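# Shelve the desk's cardboard box beside the blue blocks

## Task

Move the cardboard box from the desk onto the lowest shelf of the bookcase. It must sit level, and every part of it must lie within the rear half of that shelf. At the end both blue foam blocks must also be resting on that shelf. The robot must not topple or finish leaning, or the task fails. Nothing may count on the robot holding it there when the task ends.

## Robot and tools

ROBOT. A TidyBot++: a wheeled base 0.54 m long, 0.50 m wide and 0.38 m tall on four powered casters, carrying one seven-joint arm with a two-finger gripper. The shoulder sits 0.12 m ahead of the base centre and 0.68 m above the floor. base_camera is fixed on the base and looks forward (pinhole, 644x364). wrist_camera rides on the hand and looks along it (fisheye, 644x476). At the start the arm is folded with the hand pointing down. It then reaches up to 0.08 m past the base front, and the elbow is up to 1.15 m high.

FRAMES. Base frame: origin on the floor below the base centre, x forward, y left, z up. hand_pose is given in this frame and marks the point between the finger pads. Its own z axis runs out along the fingers, and its y axis is the line the pads close along. The odometry frame is the base frame where the scene began. base_odometry heading is positive to the left, from -3.142 to 3.142. It counts wheel turns, so slip shows up as travel, and it drifts a few cm and degrees over many moves. base_tilt is in degrees, with forward and right positive. It has a fixed bias of about 1 degree.

execute_actions. Arguments: "actions", a list holding one action or none, and "cameras", a list drawn from base_camera, wrist_camera and all. Omitting it, null or ["all"] gives every camera; [] gives none. An empty actions list only reports the state and images. An action may hold these keys:
- "base": exactly one relative move, counted from where the base last reported itself. translate_m is metres, forward positive, range -2 to 2. strafe_m is metres, left positive, range -2 to 2. rotate_rad is radians, counter-clockwise from above positive, range -6.3 to 6.3. A move needing more than 8.667 s at its top speed is refused.
- "joints": absolute targets by name. joint_1_rad to joint_7_rad are in radians; gripper_pos runs from 0 (open, about 85 mm gap) to 1 (closed). The gap is roughly 85 x (1 - gripper_pos) mm. joint_2_rad is limited to ±2.249, joint_4_rad to ±2.579 and joint_6_rad to ±2.099. Joints 1, 3, 5 and 7 turn without limit but go the short way, so turn them in steps under half a turn. joint_1_rad positive swings the arm clockwise seen from above, the reverse of rotate_rad. With the hand down, joint_7_rad at 1.57 opens the fingers toward the robot's left and right.
- "speeds": optional lower top speeds for this action only. translate_m and strafe_m take 0.05 to 0.5 m/s, rotate_rad 0.1 to 1.57 rad/s. Each maximum is the default.
Base and joint motions begin together, and no action runs past 15 s. Any bad key or value rejects the call with no motion. If a result reports a stop, the later motion calls in that same reply are skipped. A joint you leave out may keep pushing toward its earlier target.

ARM GEOMETRY. The upper arm is 0.42 m, the forearm 0.31 m, and the hand 0.31 m to the hand point. With joint_1_rad=0, joint_3_rad=3.14 and joint_5_rad=0, the arm moves in the x-z plane. Measured from vertical, forward positive, the upper arm leans joint_2_rad, the forearm joint_2_rad-joint_4_rad, and the hand joint_2_rad-joint_4_rad-joint_6_rad. Summing length*sin over the three gives the reach ahead of the shoulder; summing length*cos gives the height above it. A hand pointing straight down reaches about 0.94 m high at most, and only near the base. Closed fingertips stick out about 20 mm beyond the hand point.

RESULT LINES. base_status and joint_status tell how each motion ended:
- done: reached, though friction may leave it slightly off.
- off_target: came to rest away from the target and may still push.
- contact_stop or time_out: the old target is dropped and the part holds.
- not_followed: a self-collision check held back the arm's targets, shown with "joint command not followed" and "cause:". Nothing keeps the arm off the base.
For gripper_pos 1, done means an empty grip and off_target means something is held at that reading. Other lines: on_its_own covers motion you did not command, joint_positions, hand_pose, and motor_effort in percent (peak in brackets, noisy, offset). "Motor temperatures" lists the arm joints in joint_positions order. MOTOR HOT appears from 60 °C, and an OVER-TEMPERATURE FAULT at 75 °C (then joint_status shows limit_stop_at_motor_heat, so resend). ARM HIT means a hard knock against the base or the arm itself. The pictures line names the returned images in order. A blocked base can report done while far short.

wait: "seconds" from 0 to 10. It commands nothing and returns the state and images.
zoom_image: "camera" (base_camera or wrist_camera) and "region" [x0, y0, x1, y1] in pixels from the top-left corner, at most 504x504. It works on that camera's latest full image.
read_manual: optional "section", only "licences". It returns licence text and moves nothing.
finished_scene: "scene", an integer. It ends that scene for good and reports success. The box and blocks must stay put afterwards.

ACCURACY. Friction leaves joints a little off, so the hand often lands 1-2 cm away, more at full reach. To correct, resend each joint as its last command plus (wanted minus read). A held load makes the arm sag. While holding, never command a joint to the angle it currently reads.

AVOID. Objects may now and then be nudged by outside pushes. Driving while the arm is snagged above about 0.8 m can tip the robot. Sideways force on a raised hand can lift wheels; retracting the arm or backing off levels it. Torque sensors fault at 104.5 N m for joints 1-4 and 51.3 N m for joints 5-7 (warnings at 56.7 and 29.4). A fault freezes the arm and gripper for 10 s, and the base keeps going. Drops, slams, hard hits and strong shoves are penalised. Motors heat while holding loads, including during thinking, so keep holds short.

Each tool is called after "Emit:" as name([rows], argument=value, ...), one row to a line, values as JSON.

## Session

Emit:
execute_actions(actions=[])

Scene clock: 0.00 s.
Motor temperatures (°C, as the motors report them): [35 31 34 35 41 39 40]
base_odometry: x=+0.000 y=+0.000 heading=+0.000 (m, m, rad; odometry frame)
base_tilt: forward=+0.1 right=+0.1 (deg)
base_status: not commanded
joint_positions: joint_1_rad=+0.060 joint_2_rad=-0.326 joint_3_rad=+3.143 joint_4_rad=-2.526 joint_5_rad=-0.029 joint_6_rad=-0.916 joint_7_rad=+1.606 gripper_pos=+0.000
joint_status: not commanded
motor_effort: joint_1_rad=+1 joint_2_rad=-1 joint_3_rad=+2 joint_4_rad=+14 joint_5_rad=+0 joint_6_rad=+0 joint_7_rad=+0 (%)
hand_pose: x=+0.2467 y=+0.0009 z=+0.5843 quat_wxyz=(-0.011, +1.000, -0.022, +0.013) (m; base frame)
pictures: base_camera, wrist_camera
Images, in order (width x height): base_camera 644x364, wrist_camera 644x476.

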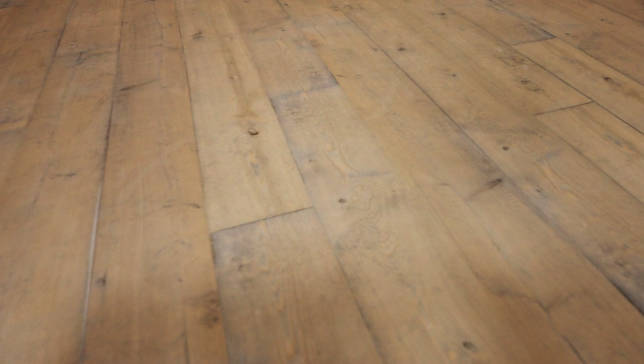

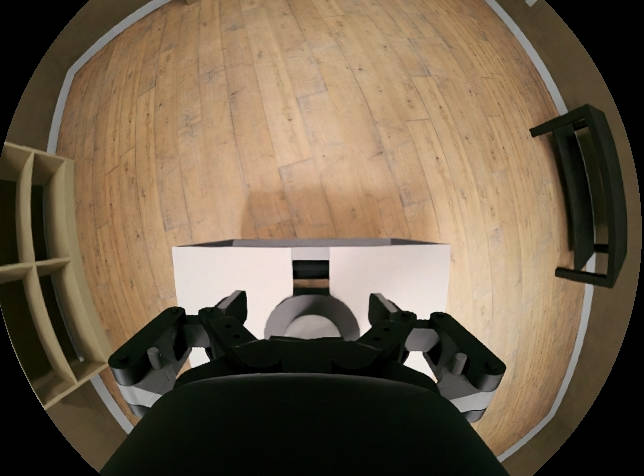

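Emit:
execute_actions([
  {"joints":{"joint_1_rad":1.5,"joint_6_rad":0.3,"joint_7_rad":1.57}},
], cameras=["wrist_camera"])

Emit:
execute_actions([
  {"joints":{"joint_1_rad":-1.5,"joint_6_rad":0.0}},
], cameras=["wrist_camera"])

Scene clock: 3.40 s.
Motor temperatures (°C, as the motors report them): [35 31 34 35 41 39 40]
base_odometry: x=+0.000 y=+0.000 heading=+0.000 (m, m, rad; odometry frame)
base_tilt: forward=+0.1 right=+0.1 (deg)
base_status: not commanded
joint_positions: joint_1_rad=+1.489 joint_2_rad=-0.326 joint_3_rad=+3.143 joint_4_rad=-2.526 joint_5_rad=-0.029 joint_6_rad=+0.277 joint_7_rad=+1.597 gripper_pos=+0.000
joint_status: all done
motor_effort: joint_1_rad=+1(2) joint_2_rad=-5(5) joint_3_rad=+2(3) joint_4_rad=+18(18) joint_5_rad=-1(0) joint_6_rad=+7(9) joint_7_rad=-1(0) (%)
hand_pose: x=+0.1509 y=-0.4103 z=+0.7881 quat_wxyz=(+0.390, +0.600, -0.559, +0.419) (m; base frame)
pictures: wrist_camera
Images, in order (width x height): wrist_camera 644x476.

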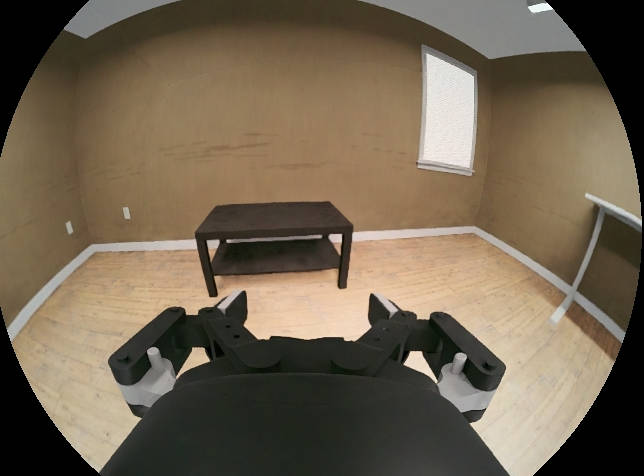

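Scene clock: 7.23 s.
Motor temperatures (°C, as the motors report them): [35 31 34 35 41 39 40]
base_odometry: x=+0.000 y=+0.000 heading=+0.000 (m, m, rad; odometry frame)
base_tilt: forward=+0.1 right=+0.1 (deg)
base_status: not commanded
joint_positions: joint_1_rad=-1.489 joint_2_rad=-0.326 joint_3_rad=+3.143 joint_4_rad=-2.526 joint_5_rad=-0.029 joint_6_rad=+0.025 joint_7_rad=+1.597 gripper_pos=+0.000
joint_status: all done
motor_effort: joint_1_rad=+1(0) joint_2_rad=-5(6) joint_3_rad=+2(2) joint_4_rad=+18(18) joint_5_rad=-1(0) joint_6_rad=+7(8) joint_7_rad=+1(1) (%)
hand_pose: x=+0.1489 y=+0.3744 z=+0.7186 quat_wxyz=(-0.315, +0.653, +0.598, +0.341) (m; base frame)
pictures: wrist_camera
Images, in order (width x height): wrist_camera 644x476.

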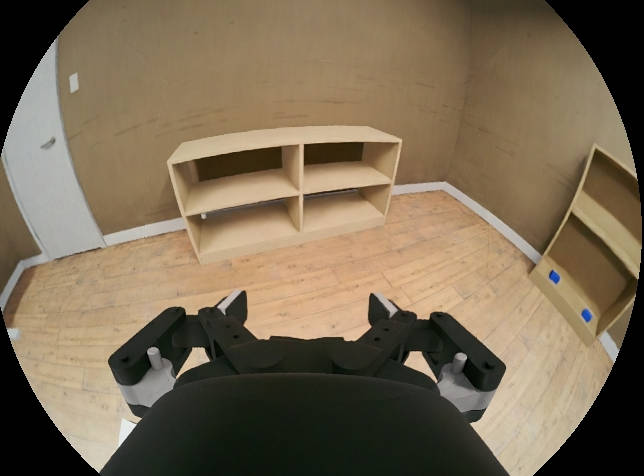

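Emit:
execute_actions([
  {"joints":{"joint_1_rad":0,"joint_6_rad":0.3}},
], cameras=["wrist_camera"])

Emit:
execute_actions([
  {"base":{"rotate_rad":3.0}},
])

Scene clock: 10.40 s.
Motor temperatures (°C, as the motors report them): [35 31 34 35 41 39 40]
base_odometry: x=+0.000 y=+0.000 heading=+0.000 (m, m, rad; odometry frame)
base_tilt: forward=+0.1 right=+0.1 (deg)
base_status: not commanded
joint_positions: joint_1_rad=-0.011 joint_2_rad=-0.326 joint_3_rad=+3.143 joint_4_rad=-2.526 joint_5_rad=-0.029 joint_6_rad=+0.275 joint_7_rad=+1.597 gripper_pos=+0.000
joint_status: all done
motor_effort: joint_1_rad=+1(1) joint_2_rad=-5(5) joint_3_rad=+1(2) joint_4_rad=+18(18) joint_5_rad=-1(0) joint_6_rad=+9(8) joint_7_rad=+0(1) (%)
hand_pose: x=+0.5303 y=+0.0028 z=+0.7874 quat_wxyz=(+0.000, +0.821, +0.001, +0.571) (m; base frame)
pictures: wrist_camera
Images, in order (width x height): wrist_camera 644x476.

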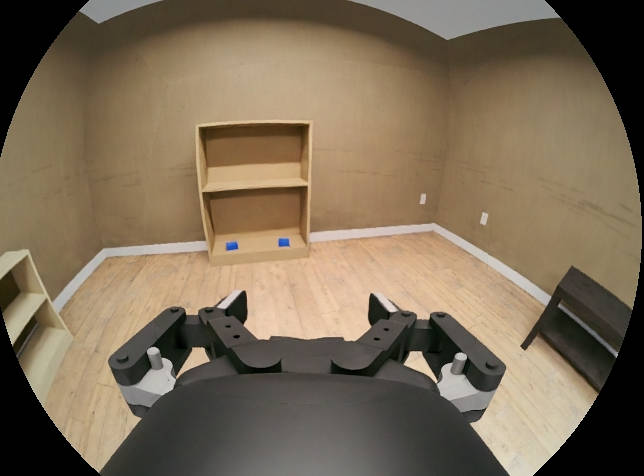

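Scene clock: 13.60 s.
Motor temperatures (°C, as the motors report them): [35 31 34 35 41 39 40]
base_odometry: x=+0.000 y=+0.000 heading=+2.998 (m, m, rad; odometry frame)
base_tilt: forward=+0.1 right=+0.1 (deg)
base_status: done
joint_positions: joint_1_rad=-0.009 joint_2_rad=-0.326 joint_3_rad=+3.143 joint_4_rad=-2.526 joint_5_rad=-0.029 joint_6_rad=+0.277 joint_7_rad=+1.597 gripper_pos=+0.000
joint_status: not commanded
motor_effort: joint_1_rad=+1(0) joint_2_rad=-5(6) joint_3_rad=+2(3) joint_4_rad=+18(18) joint_5_rad=-1(0) joint_6_rad=+8(8) joint_7_rad=+0(1) (%)
hand_pose: x=+0.5305 y=+0.0020 z=+0.7878 quat_wxyz=(+0.000, +0.820, +0.000, +0.572) (m; base frame)
pictures: base_camera, wrist_camera
Images, in order (width x height): base_camera 644x364, wrist_camera 644x476.

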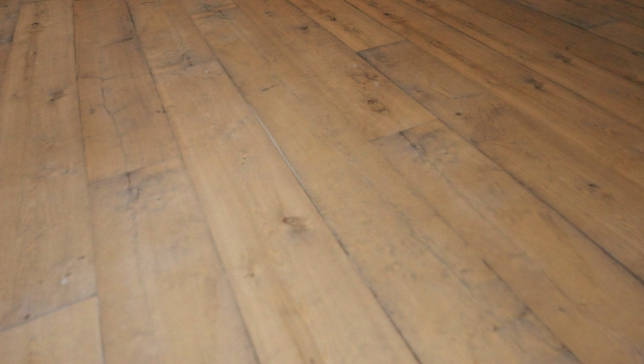

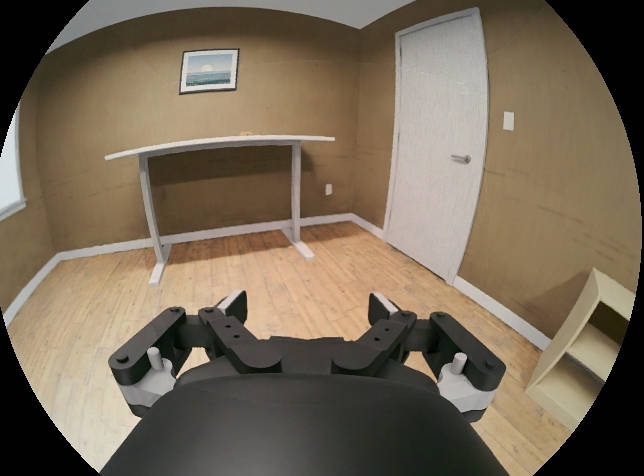

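Emit:
execute_actions([
  {"base":{"rotate_rad":0.3},"joints":{"joint_2_rad":0.2,"joint_4_rad":-0.9,"joint_6_rad":-0.8}},
], cameras=["wrist_camera"])

Emit:
zoom_image(camera="wrist_camera", region=[200,100,440,260])

Scene clock: 17.37 s.
Motor temperatures (°C, as the motors report them): [35 31 34 35 41 39 40]
base_odometry: x=+0.000 y=+0.000 heading=-2.987 (m, m, rad; odometry frame)
base_tilt: forward=+0.1 right=+0.2 (deg)
base_status: done
joint_positions: joint_1_rad=-0.007 joint_2_rad=+0.178 joint_3_rad=+3.143 joint_4_rad=-0.915 joint_5_rad=-0.029 joint_6_rad=-0.775 joint_7_rad=+1.597 gripper_pos=+0.000
joint_status: all done
motor_effort: joint_1_rad=+1(0) joint_2_rad=-24(24) joint_3_rad=+1(3) joint_4_rad=+20(22) joint_5_rad=-1(1) joint_6_rad=+8(7) joint_7_rad=+1(0) (%)
hand_pose: x=+0.7703 y=+0.0118 z=+1.1492 quat_wxyz=(-0.009, +0.804, +0.011, +0.595) (m; base frame)
pictures: wrist_camera
Images, in order (width x height): wrist_camera 644x476.

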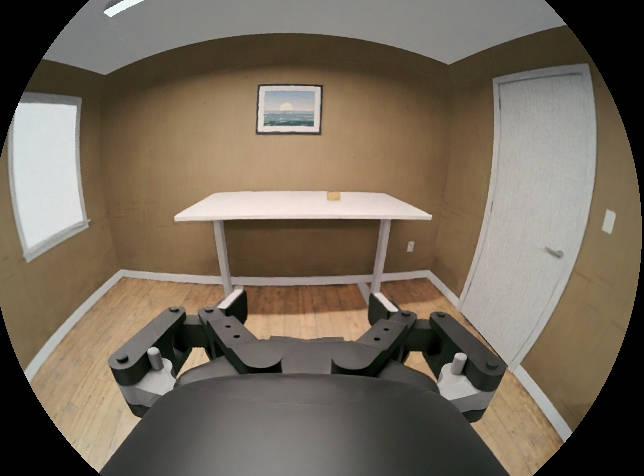

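Region (200, 100, 440, 260) of wrist_camera's 644x476 image, scaled by 2.100.

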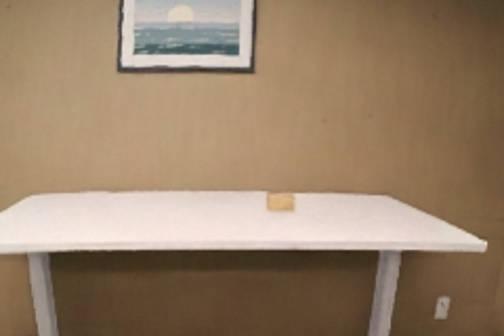

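Emit:
execute_actions([
  {"base":{"translate_m":0.95}},
], cameras=["wrist_camera"])

Emit:
zoom_image(camera="wrist_camera", region=[240,130,440,280])

Scene clock: 21.47 s.
Motor temperatures (°C, as the motors report them): [35 31 34 35 41 39 40]
base_odometry: x=-0.938 y=-0.148 heading=-2.986 (m, m, rad; odometry frame)
base_tilt: forward=+0.1 right=+0.2 (deg)
base_status: done
joint_positions: joint_1_rad=-0.007 joint_2_rad=+0.194 joint_3_rad=+3.143 joint_4_rad=-0.913 joint_5_rad=-0.029 joint_6_rad=-0.780 joint_7_rad=+1.597 gripper_pos=+0.000
joint_status: not commanded
motor_effort: joint_1_rad=+1(1) joint_2_rad=-26(27) joint_3_rad=+1(0) joint_4_rad=+21(21) joint_5_rad=+0(1) joint_6_rad=+8(10) joint_7_rad=+0(0) (%)
hand_pose: x=+0.7772 y=+0.0117 z=+1.1388 quat_wxyz=(-0.009, +0.809, +0.010, +0.587) (m; base frame)
pictures: wrist_camera
Images, in order (width x height): wrist_camera 644x476.

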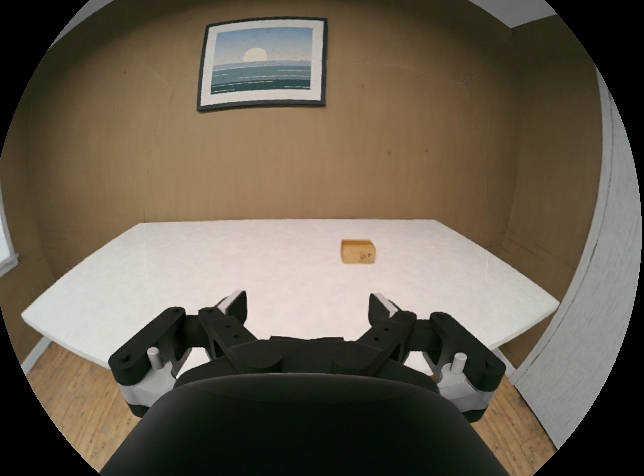

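Region (240, 130, 440, 280) of wrist_camera's 644x476 image, scaled by 2.520; it fills the top 378 rows of this view, and the rest is white.

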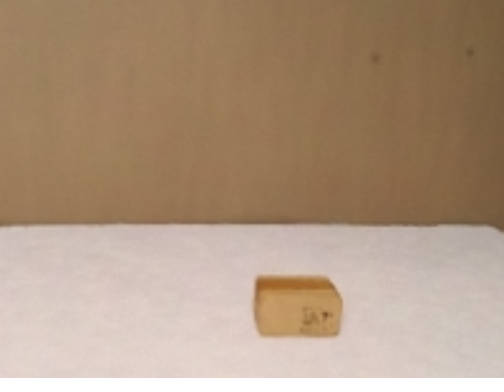

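Emit:
execute_actions([
  {"base":{"strafe_m":-0.13},"joints":{"joint_6_rad":-1.3}},
], cameras=[])

Emit:
execute_actions([
  {"base":{"translate_m":0.3}},
], cameras=["wrist_camera"])

Scene clock: 23.90 s.
Motor temperatures (°C, as the motors report them): [35 31 34 35 41 39 40]
base_odometry: x=-0.959 y=-0.020 heading=-2.985 (m, m, rad; odometry frame)
base_tilt: forward=+0.1 right=+0.2 (deg)
base_status: done
joint_positions: joint_1_rad=+0.002 joint_2_rad=+0.194 joint_3_rad=+3.143 joint_4_rad=-0.909 joint_5_rad=-0.029 joint_6_rad=-1.298 joint_7_rad=+1.597 gripper_pos=+0.000
joint_status: all done
motor_effort: joint_1_rad=+0(5) joint_2_rad=-23(26) joint_3_rad=+1(4) joint_4_rad=+18(20) joint_5_rad=-1(1) joint_6_rad=+6(9) joint_7_rad=+0(0) (%)
hand_pose: x=+0.6909 y=+0.0083 z=+1.0066 quat_wxyz=(-0.009, +0.932, +0.012, +0.362) (m; base frame)
pictures: none
No camera images: the call's "cameras" was empty. Leave "cameras" out to get every camera's image.

Scene clock: 25.73 s.
Motor temperatures (°C, as the motors report them): [35 31 34 35 41 39 40]
base_odometry: x=-1.256 y=-0.066 heading=-2.986 (m, m, rad; odometry frame)
base_tilt: forward=+0.1 right=+0.1 (deg)
base_status: done
joint_positions: joint_1_rad=+0.002 joint_2_rad=+0.202 joint_3_rad=+3.143 joint_4_rad=-0.909 joint_5_rad=-0.029 joint_6_rad=-1.298 joint_7_rad=+1.597 gripper_pos=+0.000
joint_status: not commanded
motor_effort: joint_1_rad=+0(1) joint_2_rad=-23(27) joint_3_rad=+1(1) joint_4_rad=+19(20) joint_5_rad=-1(1) joint_6_rad=+7(7) joint_7_rad=+0(1) (%)
hand_pose: x=+0.6935 y=+0.0083 z=+1.0023 quat_wxyz=(-0.009, +0.933, +0.012, +0.358) (m; base frame)
pictures: wrist_camera
Images, in order (width x height): wrist_camera 644x476.

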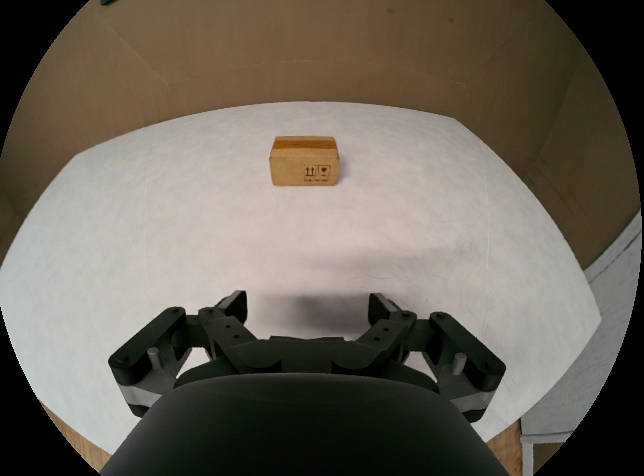

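Emit:
execute_actions([
  {"base":{"translate_m":-0.2},"joints":{"gripper_pos":1}},
], cameras=[])

Emit:
execute_actions([
  {"base":{"strafe_m":-0.03},"joints":{"joint_2_rad":0.48,"joint_4_rad":-1.13,"joint_6_rad":-0.27}},
])

Scene clock: 29.70 s.
Motor temperatures (°C, as the motors report them): [35 32 34 35 41 39 40]
base_odometry: x=-1.058 y=-0.035 heading=-2.986 (m, m, rad; odometry frame)
base_tilt: forward=+0.1 right=+0.1 (deg)
base_status: done
joint_positions: joint_1_rad=+0.001 joint_2_rad=+0.197 joint_3_rad=+3.143 joint_4_rad=-0.908 joint_5_rad=-0.029 joint_6_rad=-1.298 joint_7_rad=+1.597 gripper_pos=+0.999
joint_status: all done
motor_effort: joint_1_rad=+1(4) joint_2_rad=-22(29) joint_3_rad=+1(1) joint_4_rad=+18(20) joint_5_rad=-1(2) joint_6_rad=+6(6) joint_7_rad=+0(0) (%)
hand_pose: x=+0.6918 y=+0.0090 z=+1.0053 quat_wxyz=(-0.010, +0.932, +0.012, +0.361) (m; base frame)
pictures: none
No camera images: the call's "cameras" was empty. Leave "cameras" out to get every camera's image.

Scene clock: 31.17 s.
Motor temperatures (°C, as the motors report them): [35 32 34 35 41 39 40]
base_odometry: x=-1.062 y=-0.005 heading=-2.986 (m, m, rad; odometry frame)
base_tilt: forward=+0.1 right=+0.2 (deg)
base_status: done
joint_positions: joint_1_rad=+0.004 joint_2_rad=+0.468 joint_3_rad=+3.143 joint_4_rad=-1.112 joint_5_rad=-0.029 joint_6_rad=-0.279 joint_7_rad=+1.597 gripper_pos=+0.999
joint_status: all done
motor_effort: joint_1_rad=+0(5) joint_2_rad=-34(37) joint_3_rad=+1(4) joint_4_rad=+21(23) joint_5_rad=+0(0) joint_6_rad=+7(9) joint_7_rad=+0(0) (%)
hand_pose: x=+0.9216 y=-0.0004 z=+0.9663 quat_wxyz=(-0.002, +0.801, -0.001, +0.599) (m; base frame)
pictures: base_camera, wrist_camera
Images, in order (width x height): base_camera 644x364, wrist_camera 644x476.

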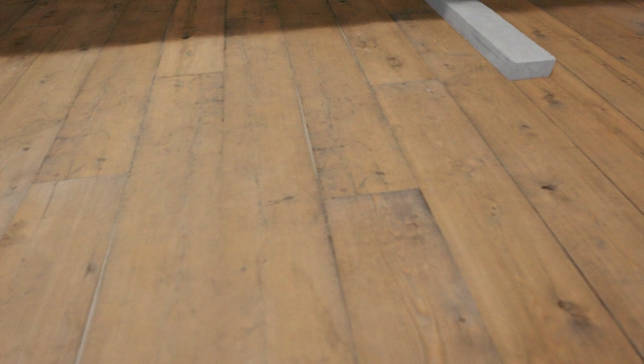

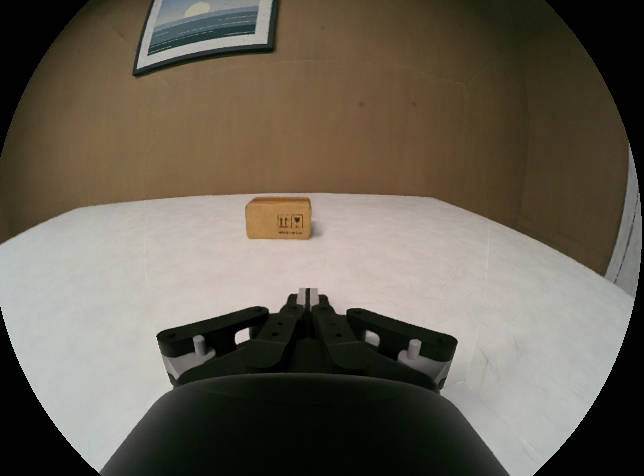

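Emit:
execute_actions([
  {"base":{"strafe_m":0.02},"joints":{"joint_2_rad":0.43}},
], cameras=[])

Emit:
execute_actions([
  {"base":{"translate_m":0.27},"speeds":{"translate_m":0.1}},
], cameras=["wrist_camera"])

Scene clock: 32.53 s.
Motor temperatures (°C, as the motors report them): [35 32 34 35 41 39 40]
base_odometry: x=-1.059 y=-0.025 heading=-2.986 (m, m, rad; odometry frame)
base_tilt: forward=+0.1 right=+0.2 (deg)
base_status: done
joint_positions: joint_1_rad=-0.004 joint_2_rad=+0.445 joint_3_rad=+3.142 joint_4_rad=-1.117 joint_5_rad=-0.029 joint_6_rad=-0.278 joint_7_rad=+1.597 gripper_pos=+0.999
joint_status: all done
motor_effort: joint_1_rad=+1(4) joint_2_rad=-34(37) joint_3_rad=+1(1) joint_4_rad=+22(23) joint_5_rad=-1(1) joint_6_rad=+9(9) joint_7_rad=+0(0) (%)
hand_pose: x=+0.9144 y=+0.0066 z=+0.9815 quat_wxyz=(-0.005, +0.796, +0.003, +0.606) (m; base frame)
pictures: none
No camera images: the call's "cameras" was empty. Leave "cameras" out to get every camera's image.

Scene clock: 35.70 s.
Motor temperatures (°C, as the motors report them): [35 32 34 35 41 39 40]
base_odometry: x=-1.326 y=-0.066 heading=-2.987 (m, m, rad; odometry frame)
base_tilt: forward=+0.1 right=+0.1 (deg)
base_status: done
joint_positions: joint_1_rad=-0.004 joint_2_rad=+0.439 joint_3_rad=+3.142 joint_4_rad=-1.118 joint_5_rad=-0.029 joint_6_rad=-0.278 joint_7_rad=+1.597 gripper_pos=+0.999
joint_status: not commanded
motor_effort: joint_1_rad=+1(2) joint_2_rad=-34(37) joint_3_rad=+1(1) joint_4_rad=+21(23) joint_5_rad=+0(1) joint_6_rad=+8(8) joint_7_rad=-1(1) (%)
hand_pose: x=+0.9127 y=+0.0066 z=+0.9856 quat_wxyz=(-0.005, +0.794, +0.003, +0.608) (m; base frame)
pictures: wrist_camera
Images, in order (width x height): wrist_camera 644x476.

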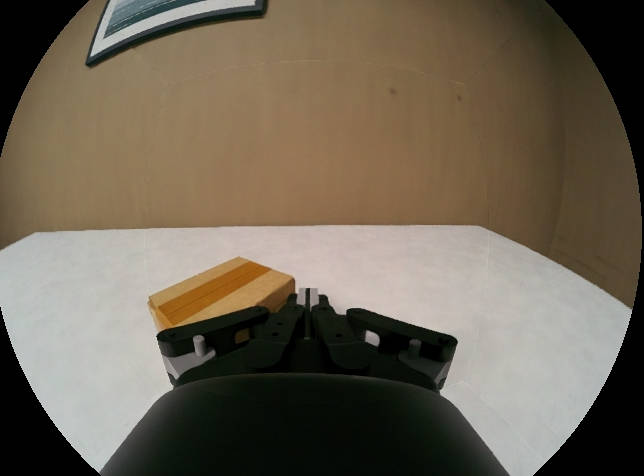

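Emit:
execute_actions([
  {"base":{"translate_m":-0.25},"joints":{"gripper_pos":0}},
], cameras=["wrist_camera"])

Scene clock: 37.93 s.
Motor temperatures (°C, as the motors report them): [35 32 34 35 41 39 40]
base_odometry: x=-1.079 y=-0.028 heading=-2.987 (m, m, rad; odometry frame)
base_tilt: forward=+0.1 right=+0.1 (deg)
base_status: done
joint_positions: joint_1_rad=-0.003 joint_2_rad=+0.429 joint_3_rad=+3.142 joint_4_rad=-1.119 joint_5_rad=-0.029 joint_6_rad=-0.278 joint_7_rad=+1.597 gripper_pos=+0.000
joint_status: all done
motor_effort: joint_1_rad=+1(5) joint_2_rad=-33(40) joint_3_rad=+1(1) joint_4_rad=+21(24) joint_5_rad=+0(1) joint_6_rad=+8(9) joint_7_rad=+0(1) (%)
hand_pose: x=+0.9094 y=+0.0058 z=+0.9929 quat_wxyz=(-0.005, +0.791, +0.002, +0.611) (m; base frame)
pictures: wrist_camera
Images, in order (width x height): wrist_camera 644x476.

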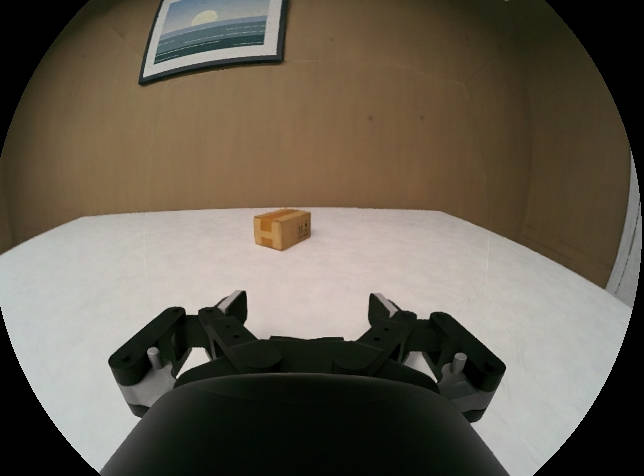

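Emit:
execute_actions([
  {"base":{"rotate_rad":-0.6}},
], cameras=[])

Emit:
execute_actions([
  {"base":{"translate_m":-0.3}},
], cameras=[])

Emit:
execute_actions([
  {"base":{"strafe_m":0.745}},
], cameras=["wrist_camera"])

Scene clock: 40.70 s.
Motor temperatures (°C, as the motors report them): [35 32 34 35 41 39 40]
base_odometry: x=-1.079 y=-0.027 heading=+2.698 (m, m, rad; odometry frame)
base_tilt: forward=+0.1 right=+0.1 (deg)
base_status: done
joint_positions: joint_1_rad=+0.006 joint_2_rad=+0.429 joint_3_rad=+3.151 joint_4_rad=-1.119 joint_5_rad=-0.029 joint_6_rad=-0.278 joint_7_rad=+1.597 gripper_pos=+0.000
joint_status: not commanded
motor_effort: joint_1_rad=+1(5) joint_2_rad=-34(36) joint_3_rad=+2(3) joint_4_rad=+21(22) joint_5_rad=-1(1) joint_6_rad=+8(9) joint_7_rad=+0(0) (%)
hand_pose: x=+0.9095 y=-0.0062 z=+0.9928 quat_wxyz=(+0.002, +0.791, -0.003, +0.611) (m; base frame)
pictures: none
No camera images: the call's "cameras" was empty. Leave "cameras" out to get every camera's image.

Scene clock: 42.60 s.
Motor temperatures (°C, as the motors report them): [35 32 34 35 41 39 40]
base_odometry: x=-0.809 y=-0.157 heading=+2.697 (m, m, rad; odometry frame)
base_tilt: forward=+0.1 right=+0.2 (deg)
base_status: done
joint_positions: joint_1_rad=+0.006 joint_2_rad=+0.426 joint_3_rad=+3.151 joint_4_rad=-1.120 joint_5_rad=-0.029 joint_6_rad=-0.278 joint_7_rad=+1.597 gripper_pos=+0.000
joint_status: not commanded
motor_effort: joint_1_rad=+1(1) joint_2_rad=-33(38) joint_3_rad=+1(0) joint_4_rad=+21(23) joint_5_rad=+0(1) joint_6_rad=+9(9) joint_7_rad=+0(1) (%)
hand_pose: x=+0.9087 y=-0.0062 z=+0.9948 quat_wxyz=(+0.002, +0.791, -0.003, +0.612) (m; base frame)
pictures: none
No camera images: the call's "cameras" was empty. Leave "cameras" out to get every camera's image.

Scene clock: 45.37 s.
Motor temperatures (°C, as the motors report them): [35 32 34 35 41 40 40]
base_odometry: x=-1.129 y=-0.829 heading=+2.697 (m, m, rad; odometry frame)
base_tilt: forward=+0.1 right=+0.1 (deg)
base_status: done
joint_positions: joint_1_rad=-0.002 joint_2_rad=+0.426 joint_3_rad=+3.150 joint_4_rad=-1.120 joint_5_rad=-0.029 joint_6_rad=-0.278 joint_7_rad=+1.597 gripper_pos=+0.000
joint_status: not commanded
motor_effort: joint_1_rad=+1(4) joint_2_rad=-34(36) joint_3_rad=+1(1) joint_4_rad=+22(23) joint_5_rad=+0(1) joint_6_rad=+8(9) joint_7_rad=-1(0) (%)
hand_pose: x=+0.9087 y=+0.0003 z=+0.9947 quat_wxyz=(-0.001, +0.791, +0.000, +0.612) (m; base frame)
pictures: wrist_camera
Images, in order (width x height): wrist_camera 644x476.

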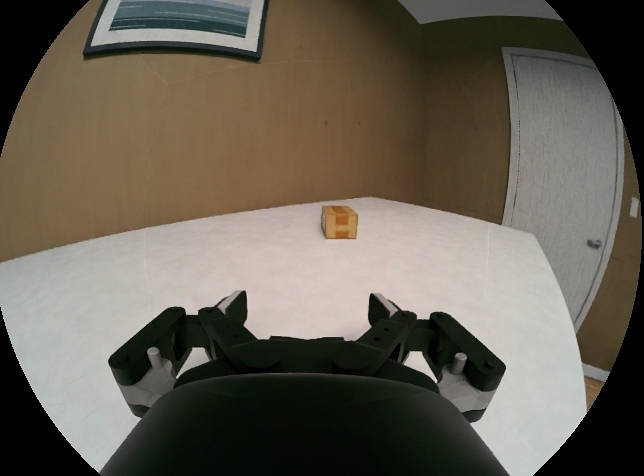

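Emit:
execute_actions([
  {"base":{"strafe_m":-0.07},"joints":{"joint_2_rad":0.47}},
], cameras=[])

Emit:
execute_actions([
  {"base":{"translate_m":0.22},"speeds":{"translate_m":0.2}},
], cameras=["wrist_camera"])

Scene clock: 47.20 s.
Motor temperatures (°C, as the motors report them): [35 32 34 35 41 40 40]
base_odometry: x=-1.099 y=-0.766 heading=+2.697 (m, m, rad; odometry frame)
base_tilt: forward=+0.1 right=+0.1 (deg)
base_status: done
joint_positions: joint_1_rad=+0.004 joint_2_rad=+0.458 joint_3_rad=+3.149 joint_4_rad=-1.121 joint_5_rad=-0.029 joint_6_rad=-0.278 joint_7_rad=+1.597 gripper_pos=+0.000
joint_status: all done
motor_effort: joint_1_rad=+1(5) joint_2_rad=-34(36) joint_3_rad=+1(0) joint_4_rad=+22(23) joint_5_rad=-1(1) joint_6_rad=+8(10) joint_7_rad=+0(0) (%)
hand_pose: x=+0.9181 y=-0.0035 z=+0.9689 quat_wxyz=(+0.000, +0.801, -0.002, +0.599) (m; base frame)
pictures: none
No camera images: the call's "cameras" was empty. Leave "cameras" out to get every camera's image.

Scene clock: 49.07 s.
Motor temperatures (°C, as the motors report them): [35 32 34 35 41 40 40]
base_odometry: x=-1.298 y=-0.672 heading=+2.697 (m, m, rad; odometry frame)
base_tilt: forward=+0.1 right=+0.1 (deg)
base_status: done
joint_positions: joint_1_rad=+0.004 joint_2_rad=+0.462 joint_3_rad=+3.149 joint_4_rad=-1.121 joint_5_rad=-0.029 joint_6_rad=-0.278 joint_7_rad=+1.597 gripper_pos=+0.000
joint_status: not commanded
motor_effort: joint_1_rad=+1(4) joint_2_rad=-37(37) joint_3_rad=+1(0) joint_4_rad=+22(24) joint_5_rad=+0(1) joint_6_rad=+10(9) joint_7_rad=+0(0) (%)
hand_pose: x=+0.9192 y=-0.0036 z=+0.9652 quat_wxyz=(+0.000, +0.802, -0.002, +0.597) (m; base frame)
pictures: wrist_camera
Images, in order (width x height): wrist_camera 644x476.

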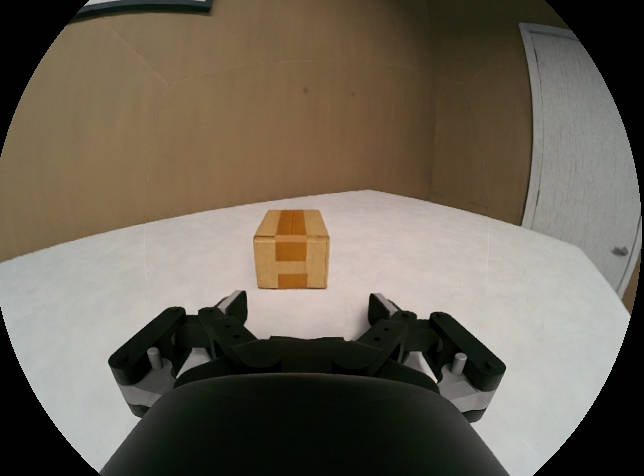

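Box slightly left (~0.02).

Emit:
execute_actions([
  {"base":{"strafe_m":0.018}},
], cameras=[])

Emit:
execute_actions([
  {"base":{"translate_m":0.13},"speeds":{"translate_m":0.1}},
], cameras=["wrist_camera"])

Scene clock: 50.13 s.
Motor temperatures (°C, as the motors report them): [35 32 34 35 41 40 40]
base_odometry: x=-1.306 y=-0.688 heading=+2.697 (m, m, rad; odometry frame)
base_tilt: forward=+0.1 right=+0.1 (deg)
base_status: done
joint_positions: joint_1_rad=-0.002 joint_2_rad=+0.462 joint_3_rad=+3.148 joint_4_rad=-1.121 joint_5_rad=-0.029 joint_6_rad=-0.278 joint_7_rad=+1.597 gripper_pos=+0.000
joint_status: not commanded
motor_effort: joint_1_rad=+1(3) joint_2_rad=-35(36) joint_3_rad=+1(1) joint_4_rad=+22(22) joint_5_rad=-1(0) joint_6_rad=+8(9) joint_7_rad=-1(1) (%)
hand_pose: x=+0.9192 y=+0.0021 z=+0.9652 quat_wxyz=(-0.002, +0.802, +0.001, +0.597) (m; base frame)
pictures: none
No camera images: the call's "cameras" was empty. Leave "cameras" out to get every camera's image.

Scene clock: 51.90 s.
Motor temperatures (°C, as the motors report them): [35 32 34 35 41 40 40]
base_odometry: x=-1.424 y=-0.632 heading=+2.698 (m, m, rad; odometry frame)
base_tilt: forward=+0.1 right=+0.1 (deg)
base_status: done
joint_positions: joint_1_rad=-0.002 joint_2_rad=+0.464 joint_3_rad=+3.148 joint_4_rad=-1.122 joint_5_rad=-0.029 joint_6_rad=-0.278 joint_7_rad=+1.597 gripper_pos=+0.000
joint_status: not commanded
motor_effort: joint_1_rad=+1(3) joint_2_rad=-35(38) joint_3_rad=+1(1) joint_4_rad=+22(24) joint_5_rad=-1(1) joint_6_rad=+9(10) joint_7_rad=+1(0) (%)
hand_pose: x=+0.9197 y=+0.0021 z=+0.9636 quat_wxyz=(-0.002, +0.803, +0.001, +0.596) (m; base frame)
pictures: wrist_camera
Images, in order (width x height): wrist_camera 644x476.

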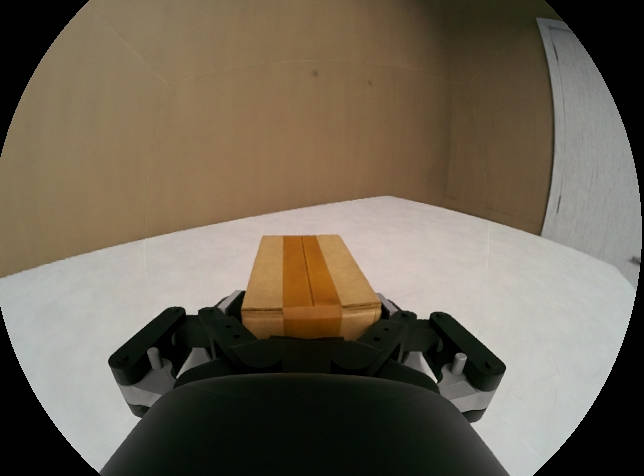

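Emit:
execute_actions([
  {"base":{"translate_m":0.03},"speeds":{"translate_m":0.05}},
], cameras=[])

Emit:
execute_actions([
  {"joints":{"gripper_pos":1}},
], cameras=[])

Emit:
execute_actions([
  {"joints":{"joint_2_rad":0.3}},
], cameras=["wrist_camera"])

Scene clock: 53.57 s.
Motor temperatures (°C, as the motors report them): [35 32 34 35 41 40 40]
base_odometry: x=-1.450 y=-0.620 heading=+2.698 (m, m, rad; odometry frame)
base_tilt: forward=+0.1 right=+0.2 (deg)
base_status: done
joint_positions: joint_1_rad=+0.035 joint_2_rad=+0.402 joint_3_rad=+3.148 joint_4_rad=-1.124 joint_5_rad=-0.029 joint_6_rad=-0.278 joint_7_rad=+1.595 gripper_pos=+0.000
joint_status: not commanded
motor_effort: joint_1_rad=-6(8) joint_2_rad=-20(37) joint_3_rad=+1(1) joint_4_rad=+21(24) joint_5_rad=-1(1) joint_6_rad=+8(10) joint_7_rad=+0(0) (%)
hand_pose: x=+0.9002 y=-0.0269 z=+1.0107 quat_wxyz=(+0.009, +0.785, -0.014, +0.620) (m; base frame)
pictures: none
No camera images: the call's "cameras" was empty. Leave "cameras" out to get every camera's image.

Scene clock: 54.90 s.
Motor temperatures (°C, as the motors report them): [35 32 34 35 41 40 40]
base_odometry: x=-1.450 y=-0.620 heading=+2.698 (m, m, rad; odometry frame)
base_tilt: forward=+0.1 right=+0.2 (deg)
base_status: not commanded
joint_positions: joint_1_rad=+0.035 joint_2_rad=+0.402 joint_3_rad=+3.148 joint_4_rad=-1.123 joint_5_rad=-0.029 joint_6_rad=-0.269 joint_7_rad=+1.595 gripper_pos=+0.999
joint_status: all done
motor_effort: joint_1_rad=-5(9) joint_2_rad=-16(25) joint_3_rad=+1(2) joint_4_rad=+18(22) joint_5_rad=-1(1) joint_6_rad=+6(9) joint_7_rad=+0(0) (%)
hand_pose: x=+0.9009 y=-0.0273 z=+1.0141 quat_wxyz=(+0.009, +0.782, -0.014, +0.624) (m; base frame)
pictures: none
No camera images: the call's "cameras" was empty. Leave "cameras" out to get every camera's image.

Scene clock: 56.13 s.
Motor temperatures (°C, as the motors report them): [35 32 34 35 41 40 40]
base_odometry: x=-1.450 y=-0.620 heading=+2.698 (m, m, rad; odometry frame)
base_tilt: forward=+0.1 right=+0.1 (deg)
base_status: not commanded
joint_positions: joint_1_rad=+0.002 joint_2_rad=+0.308 joint_3_rad=+3.147 joint_4_rad=-1.124 joint_5_rad=-0.029 joint_6_rad=-0.269 joint_7_rad=+1.595 gripper_pos=+0.999
joint_status: all done
motor_effort: joint_1_rad=+0(6) joint_2_rad=-29(34) joint_3_rad=+1(1) joint_4_rad=+22(23) joint_5_rad=-1(1) joint_6_rad=+8(10) joint_7_rad=+0(0) (%)
hand_pose: x=+0.8664 y=-0.0009 z=+1.0861 quat_wxyz=(-0.001, +0.752, -0.001, +0.660) (m; base frame)
pictures: wrist_camera
Images, in order (width x height): wrist_camera 644x476.

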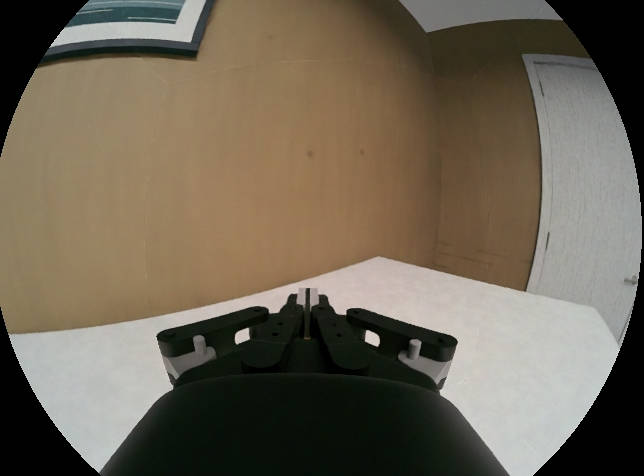

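Emit:
execute_actions([
  {"base":{"translate_m":-0.2},"joints":{"gripper_pos":0,"joint_6_rad":-0.5}},
], cameras=["wrist_camera"])

Scene clock: 58.47 s.
Motor temperatures (°C, as the motors report them): [35 32 34 35 41 40 40]
base_odometry: x=-1.270 y=-0.706 heading=+2.698 (m, m, rad; odometry frame)
base_tilt: forward=+0.1 right=+0.2 (deg)
base_status: done
joint_positions: joint_1_rad=+0.002 joint_2_rad=+0.300 joint_3_rad=+3.147 joint_4_rad=-1.131 joint_5_rad=-0.029 joint_6_rad=-0.494 joint_7_rad=+1.595 gripper_pos=+0.000
joint_status: all done
motor_effort: joint_1_rad=+1(3) joint_2_rad=-29(33) joint_3_rad=+1(0) joint_4_rad=+21(23) joint_5_rad=+0(1) joint_6_rad=+8(9) joint_7_rad=+0(0) (%)
hand_pose: x=+0.8466 y=+0.0016 z=+1.0197 quat_wxyz=(-0.004, +0.821, +0.001, +0.572) (m; base frame)
pictures: wrist_camera
Images, in order (width x height): wrist_camera 644x476.

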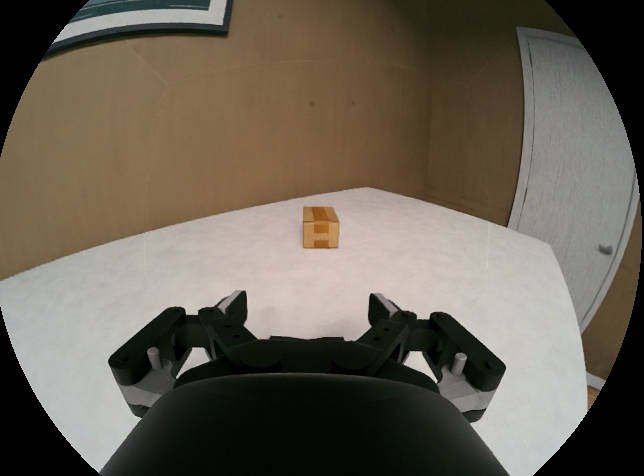

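Emit:
execute_actions([
  {"joints":{"joint_2_rad":0.47,"joint_4_rad":-1.13,"joint_6_rad":-0.27}},
], cameras=[])

Emit:
execute_actions([
  {"base":{"translate_m":0.17},"speeds":{"translate_m":0.1}},
], cameras=["wrist_camera"])

Emit:
execute_actions([
  {"base":{"strafe_m":-0.12},"speeds":{"strafe_m":0.05}},
], cameras=["wrist_camera"])

Scene clock: 60.77 s.
Motor temperatures (°C, as the motors report them): [35 32 34 35 41 40 40]
base_odometry: x=-1.270 y=-0.706 heading=+2.698 (m, m, rad; odometry frame)
base_tilt: forward=+0.1 right=+0.1 (deg)
base_status: not commanded
joint_positions: joint_1_rad=+0.002 joint_2_rad=+0.458 joint_3_rad=+3.147 joint_4_rad=-1.129 joint_5_rad=-0.029 joint_6_rad=-0.280 joint_7_rad=+1.595 gripper_pos=+0.000
joint_status: all done
motor_effort: joint_1_rad=+1(2) joint_2_rad=-34(37) joint_3_rad=+1(1) joint_4_rad=+21(22) joint_5_rad=-1(1) joint_6_rad=+8(10) joint_7_rad=+0(2) (%)
hand_pose: x=+0.9172 y=-0.0003 z=+0.9631 quat_wxyz=(-0.002, +0.804, -0.001, +0.595) (m; base frame)
pictures: none
No camera images: the call's "cameras" was empty. Leave "cameras" out to get every camera's image.

Scene clock: 62.93 s.
Motor temperatures (°C, as the motors report them): [35 32 34 35 41 40 40]
base_odometry: x=-1.424 y=-0.633 heading=+2.699 (m, m, rad; odometry frame)
base_tilt: forward=+0.1 right=+0.2 (deg)
base_status: done
joint_positions: joint_1_rad=+0.001 joint_2_rad=+0.459 joint_3_rad=+3.147 joint_4_rad=-1.129 joint_5_rad=-0.029 joint_6_rad=-0.279 joint_7_rad=+1.595 gripper_pos=+0.000
joint_status: not commanded
motor_effort: joint_1_rad=+1(4) joint_2_rad=-32(37) joint_3_rad=+1(3) joint_4_rad=+20(23) joint_5_rad=-1(1) joint_6_rad=+6(9) joint_7_rad=+0(1) (%)
hand_pose: x=+0.9177 y=-0.0002 z=+0.9627 quat_wxyz=(-0.002, +0.804, -0.001, +0.595) (m; base frame)
pictures: wrist_camera
Images, in order (width x height): wrist_camera 644x476.

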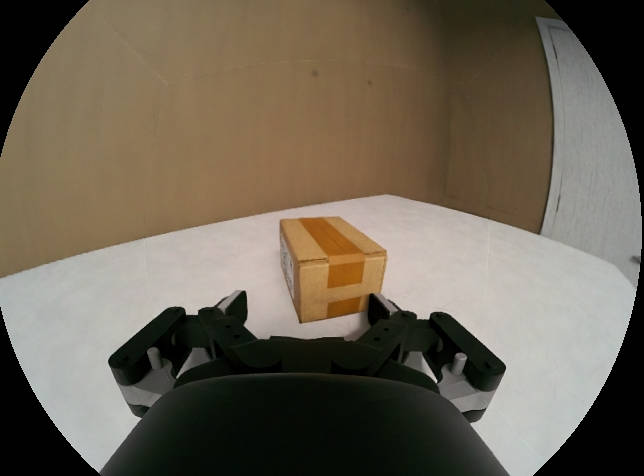

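Scene clock: 65.80 s.
Motor temperatures (°C, as the motors report them): [35 32 34 35 41 40 40]
base_odometry: x=-1.372 y=-0.525 heading=+2.699 (m, m, rad; odometry frame)
base_tilt: forward=+0.1 right=+0.1 (deg)
base_status: done
joint_positions: joint_1_rad=+0.001 joint_2_rad=+0.459 joint_3_rad=+3.146 joint_4_rad=-1.129 joint_5_rad=-0.029 joint_6_rad=-0.279 joint_7_rad=+1.595 gripper_pos=+0.000
joint_status: not commanded
motor_effort: joint_1_rad=+1(5) joint_2_rad=-33(33) joint_3_rad=+1(0) joint_4_rad=+20(20) joint_5_rad=-1(1) joint_6_rad=+7(8) joint_7_rad=-1(0) (%)
hand_pose: x=+0.9177 y=+0.0003 z=+0.9627 quat_wxyz=(-0.002, +0.804, -0.001, +0.595) (m; base frame)
pictures: wrist_camera
Images, in order (width x height): wrist_camera 644x476.

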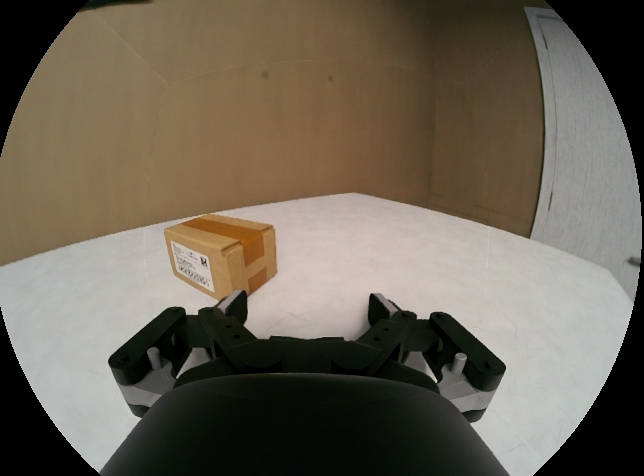

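Emit:
execute_actions([
  {"base":{"translate_m":-0.25}},
], cameras=[])

Emit:
execute_actions([
  {"base":{"rotate_rad":0.6}},
], cameras=[])

Emit:
execute_actions([
  {"base":{"strafe_m":-0.62}},
], cameras=["wrist_camera"])

Scene clock: 68.97 s.
Motor temperatures (°C, as the motors report them): [35 32 34 35 41 40 40]
base_odometry: x=-1.146 y=-0.631 heading=+2.699 (m, m, rad; odometry frame)
base_tilt: forward=+0.1 right=+0.1 (deg)
base_status: done
joint_positions: joint_1_rad=+0.001 joint_2_rad=+0.460 joint_3_rad=+3.146 joint_4_rad=-1.129 joint_5_rad=-0.029 joint_6_rad=-0.277 joint_7_rad=+1.595 gripper_pos=+0.000
joint_status: not commanded
motor_effort: joint_1_rad=+1(3) joint_2_rad=-34(36) joint_3_rad=+1(1) joint_4_rad=+21(22) joint_5_rad=-1(2) joint_6_rad=+9(8) joint_7_rad=+1(1) (%)
hand_pose: x=+0.9181 y=+0.0003 z=+0.9626 quat_wxyz=(-0.002, +0.803, -0.001, +0.596) (m; base frame)
pictures: none
No camera images: the call's "cameras" was empty. Leave "cameras" out to get every camera's image.

Scene clock: 70.77 s.
Motor temperatures (°C, as the motors report them): [35 32 34 35 41 40 40]
base_odometry: x=-1.146 y=-0.631 heading=-2.985 (m, m, rad; odometry frame)
base_tilt: forward=+0.1 right=+0.1 (deg)
base_status: done
joint_positions: joint_1_rad=-0.012 joint_2_rad=+0.460 joint_3_rad=+3.137 joint_4_rad=-1.129 joint_5_rad=-0.029 joint_6_rad=-0.277 joint_7_rad=+1.595 gripper_pos=+0.000
joint_status: not commanded
motor_effort: joint_1_rad=+1(6) joint_2_rad=-32(35) joint_3_rad=+1(2) joint_4_rad=+20(22) joint_5_rad=-1(1) joint_6_rad=+7(8) joint_7_rad=+0(0) (%)
hand_pose: x=+0.9178 y=+0.0161 z=+0.9627 quat_wxyz=(-0.010, +0.803, +0.006, +0.595) (m; base frame)
pictures: none
No camera images: the call's "cameras" was empty. Leave "cameras" out to get every camera's image.

Scene clock: 73.33 s.
Motor temperatures (°C, as the motors report them): [35 33 34 35 41 40 40]
base_odometry: x=-1.244 y=-0.019 heading=-2.984 (m, m, rad; odometry frame)
base_tilt: forward=+0.1 right=+0.1 (deg)
base_status: done
joint_positions: joint_1_rad=-0.003 joint_2_rad=+0.460 joint_3_rad=+3.137 joint_4_rad=-1.129 joint_5_rad=-0.029 joint_6_rad=-0.277 joint_7_rad=+1.595 gripper_pos=+0.000
joint_status: not commanded
motor_effort: joint_1_rad=+1(6) joint_2_rad=-32(33) joint_3_rad=+1(4) joint_4_rad=+19(21) joint_5_rad=-1(1) joint_6_rad=+6(8) joint_7_rad=-1(0) (%)
hand_pose: x=+0.9179 y=+0.0090 z=+0.9628 quat_wxyz=(-0.008, +0.803, +0.003, +0.596) (m; base frame)
pictures: wrist_camera
Images, in order (width x height): wrist_camera 644x476.

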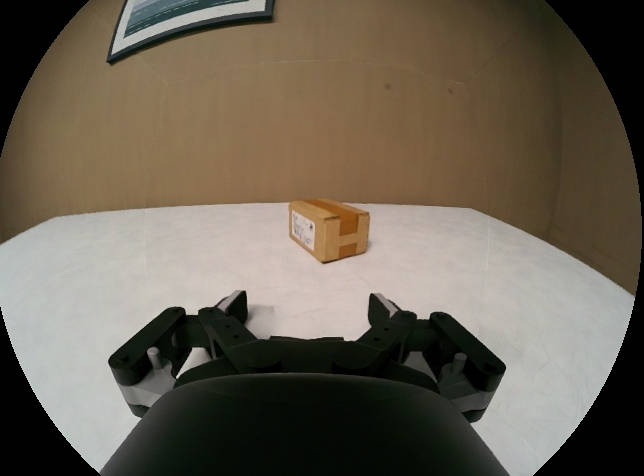

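Emit:
execute_actions([
  {"base":{"rotate_rad":0.4}},
], cameras=[])

Emit:
execute_actions([
  {"base":{"translate_m":-0.1}},
], cameras=[])

Emit:
execute_actions([
  {"base":{"strafe_m":-0.52}},
], cameras=["wrist_camera"])

Scene clock: 75.67 s.
Motor temperatures (°C, as the motors report them): [35 33 34 35 41 40 40]
base_odometry: x=-1.244 y=-0.019 heading=-2.585 (m, m, rad; odometry frame)
base_tilt: forward=+0.1 right=+0.1 (deg)
base_status: done
joint_positions: joint_1_rad=-0.005 joint_2_rad=+0.460 joint_3_rad=+3.134 joint_4_rad=-1.129 joint_5_rad=-0.029 joint_6_rad=-0.277 joint_7_rad=+1.595 gripper_pos=+0.000
joint_status: not commanded
motor_effort: joint_1_rad=+1(8) joint_2_rad=-33(35) joint_3_rad=+1(2) joint_4_rad=+21(21) joint_5_rad=-1(1) joint_6_rad=+7(9) joint_7_rad=-1(0) (%)
hand_pose: x=+0.9179 y=+0.0122 z=+0.9629 quat_wxyz=(-0.009, +0.803, +0.004, +0.596) (m; base frame)
pictures: none
No camera images: the call's "cameras" was empty. Leave "cameras" out to get every camera's image.

Scene clock: 76.90 s.
Motor temperatures (°C, as the motors report them): [35 33 34 35 41 40 40]
base_odometry: x=-1.159 y=+0.034 heading=-2.584 (m, m, rad; odometry frame)
base_tilt: forward=+0.1 right=+0.1 (deg)
base_status: done
joint_positions: joint_1_rad=-0.005 joint_2_rad=+0.461 joint_3_rad=+3.134 joint_4_rad=-1.128 joint_5_rad=-0.029 joint_6_rad=-0.276 joint_7_rad=+1.595 gripper_pos=+0.000
joint_status: not commanded
motor_effort: joint_1_rad=+1(1) joint_2_rad=-34(35) joint_3_rad=+1(0) joint_4_rad=+21(22) joint_5_rad=-1(1) joint_6_rad=+8(9) joint_7_rad=+0(0) (%)
hand_pose: x=+0.9181 y=+0.0121 z=+0.9629 quat_wxyz=(-0.009, +0.803, +0.004, +0.596) (m; base frame)
pictures: none
No camera images: the call's "cameras" was empty. Leave "cameras" out to get every camera's image.

Scene clock: 79.27 s.
Motor temperatures (°C, as the motors report them): [35 33 34 35 41 40 40]
base_odometry: x=-1.434 y=+0.475 heading=-2.584 (m, m, rad; odometry frame)
base_tilt: forward=+0.1 right=+0.2 (deg)
base_status: done
joint_positions: joint_1_rad=+0.005 joint_2_rad=+0.461 joint_3_rad=+3.137 joint_4_rad=-1.128 joint_5_rad=-0.029 joint_6_rad=-0.276 joint_7_rad=+1.595 gripper_pos=+0.000
joint_status: not commanded
motor_effort: joint_1_rad=+0(6) joint_2_rad=-33(35) joint_3_rad=+1(4) joint_4_rad=+21(22) joint_5_rad=-1(1) joint_6_rad=+7(8) joint_7_rad=+0(0) (%)
hand_pose: x=+0.9182 y=+0.0031 z=+0.9629 quat_wxyz=(-0.005, +0.803, +0.000, +0.596) (m; base frame)
pictures: wrist_camera
Images, in order (width x height): wrist_camera 644x476.

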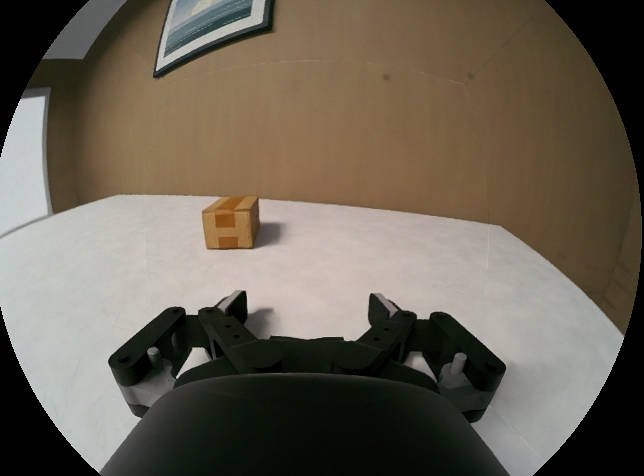

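Emit:
execute_actions([
  {"base":{"strafe_m":0.125}},
], cameras=["wrist_camera"])

Emit:
execute_actions([
  {"base":{"translate_m":0.1},"speeds":{"translate_m":0.1}},
], cameras=["wrist_camera"])

Scene clock: 81.23 s.
Motor temperatures (°C, as the motors report them): [35 33 34 35 41 40 40]
base_odometry: x=-1.368 y=+0.369 heading=-2.584 (m, m, rad; odometry frame)
base_tilt: forward=+0.1 right=+0.1 (deg)
base_status: done
joint_positions: joint_1_rad=-0.005 joint_2_rad=+0.461 joint_3_rad=+3.139 joint_4_rad=-1.128 joint_5_rad=-0.029 joint_6_rad=-0.275 joint_7_rad=+1.595 gripper_pos=+0.000
joint_status: not commanded
motor_effort: joint_1_rad=+1(5) joint_2_rad=-34(36) joint_3_rad=+1(2) joint_4_rad=+21(22) joint_5_rad=-1(1) joint_6_rad=+8(8) joint_7_rad=+0(1) (%)
hand_pose: x=+0.9183 y=+0.0095 z=+0.9629 quat_wxyz=(-0.007, +0.803, +0.003, +0.596) (m; base frame)
pictures: wrist_camera
Images, in order (width x height): wrist_camera 644x476.

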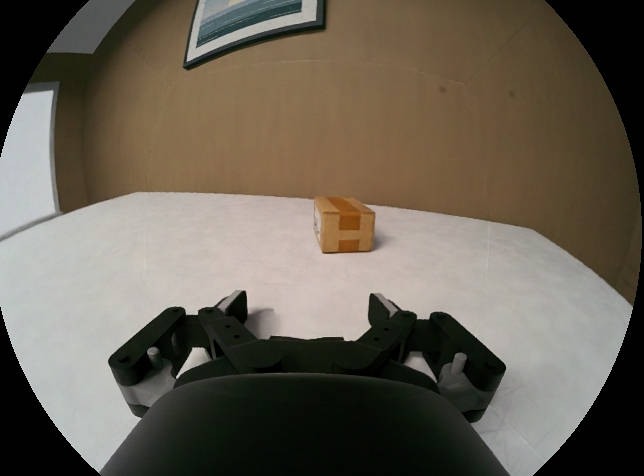

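Scene clock: 82.73 s.
Motor temperatures (°C, as the motors report them): [35 33 34 35 41 40 40]
base_odometry: x=-1.453 y=+0.316 heading=-2.583 (m, m, rad; odometry frame)
base_tilt: forward=+0.1 right=+0.1 (deg)
base_status: done
joint_positions: joint_1_rad=-0.005 joint_2_rad=+0.461 joint_3_rad=+3.139 joint_4_rad=-1.128 joint_5_rad=-0.029 joint_6_rad=-0.275 joint_7_rad=+1.595 gripper_pos=+0.000
joint_status: not commanded
motor_effort: joint_1_rad=+1(2) joint_2_rad=-34(36) joint_3_rad=+1(1) joint_4_rad=+22(22) joint_5_rad=-1(2) joint_6_rad=+8(8) joint_7_rad=+0(1) (%)
hand_pose: x=+0.9183 y=+0.0095 z=+0.9631 quat_wxyz=(-0.007, +0.803, +0.003, +0.596) (m; base frame)
pictures: wrist_camera
Images, in order (width x height): wrist_camera 644x476.

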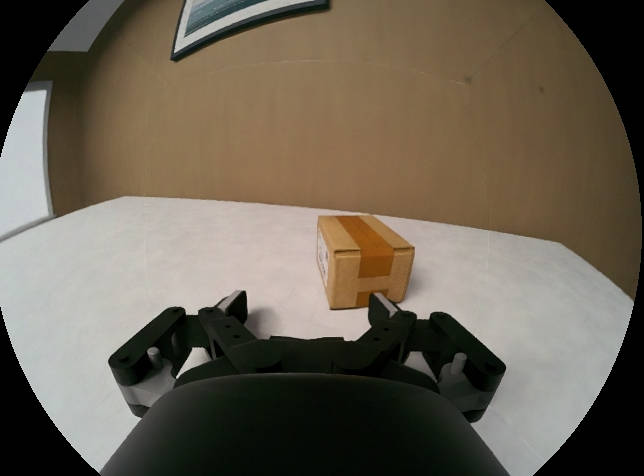

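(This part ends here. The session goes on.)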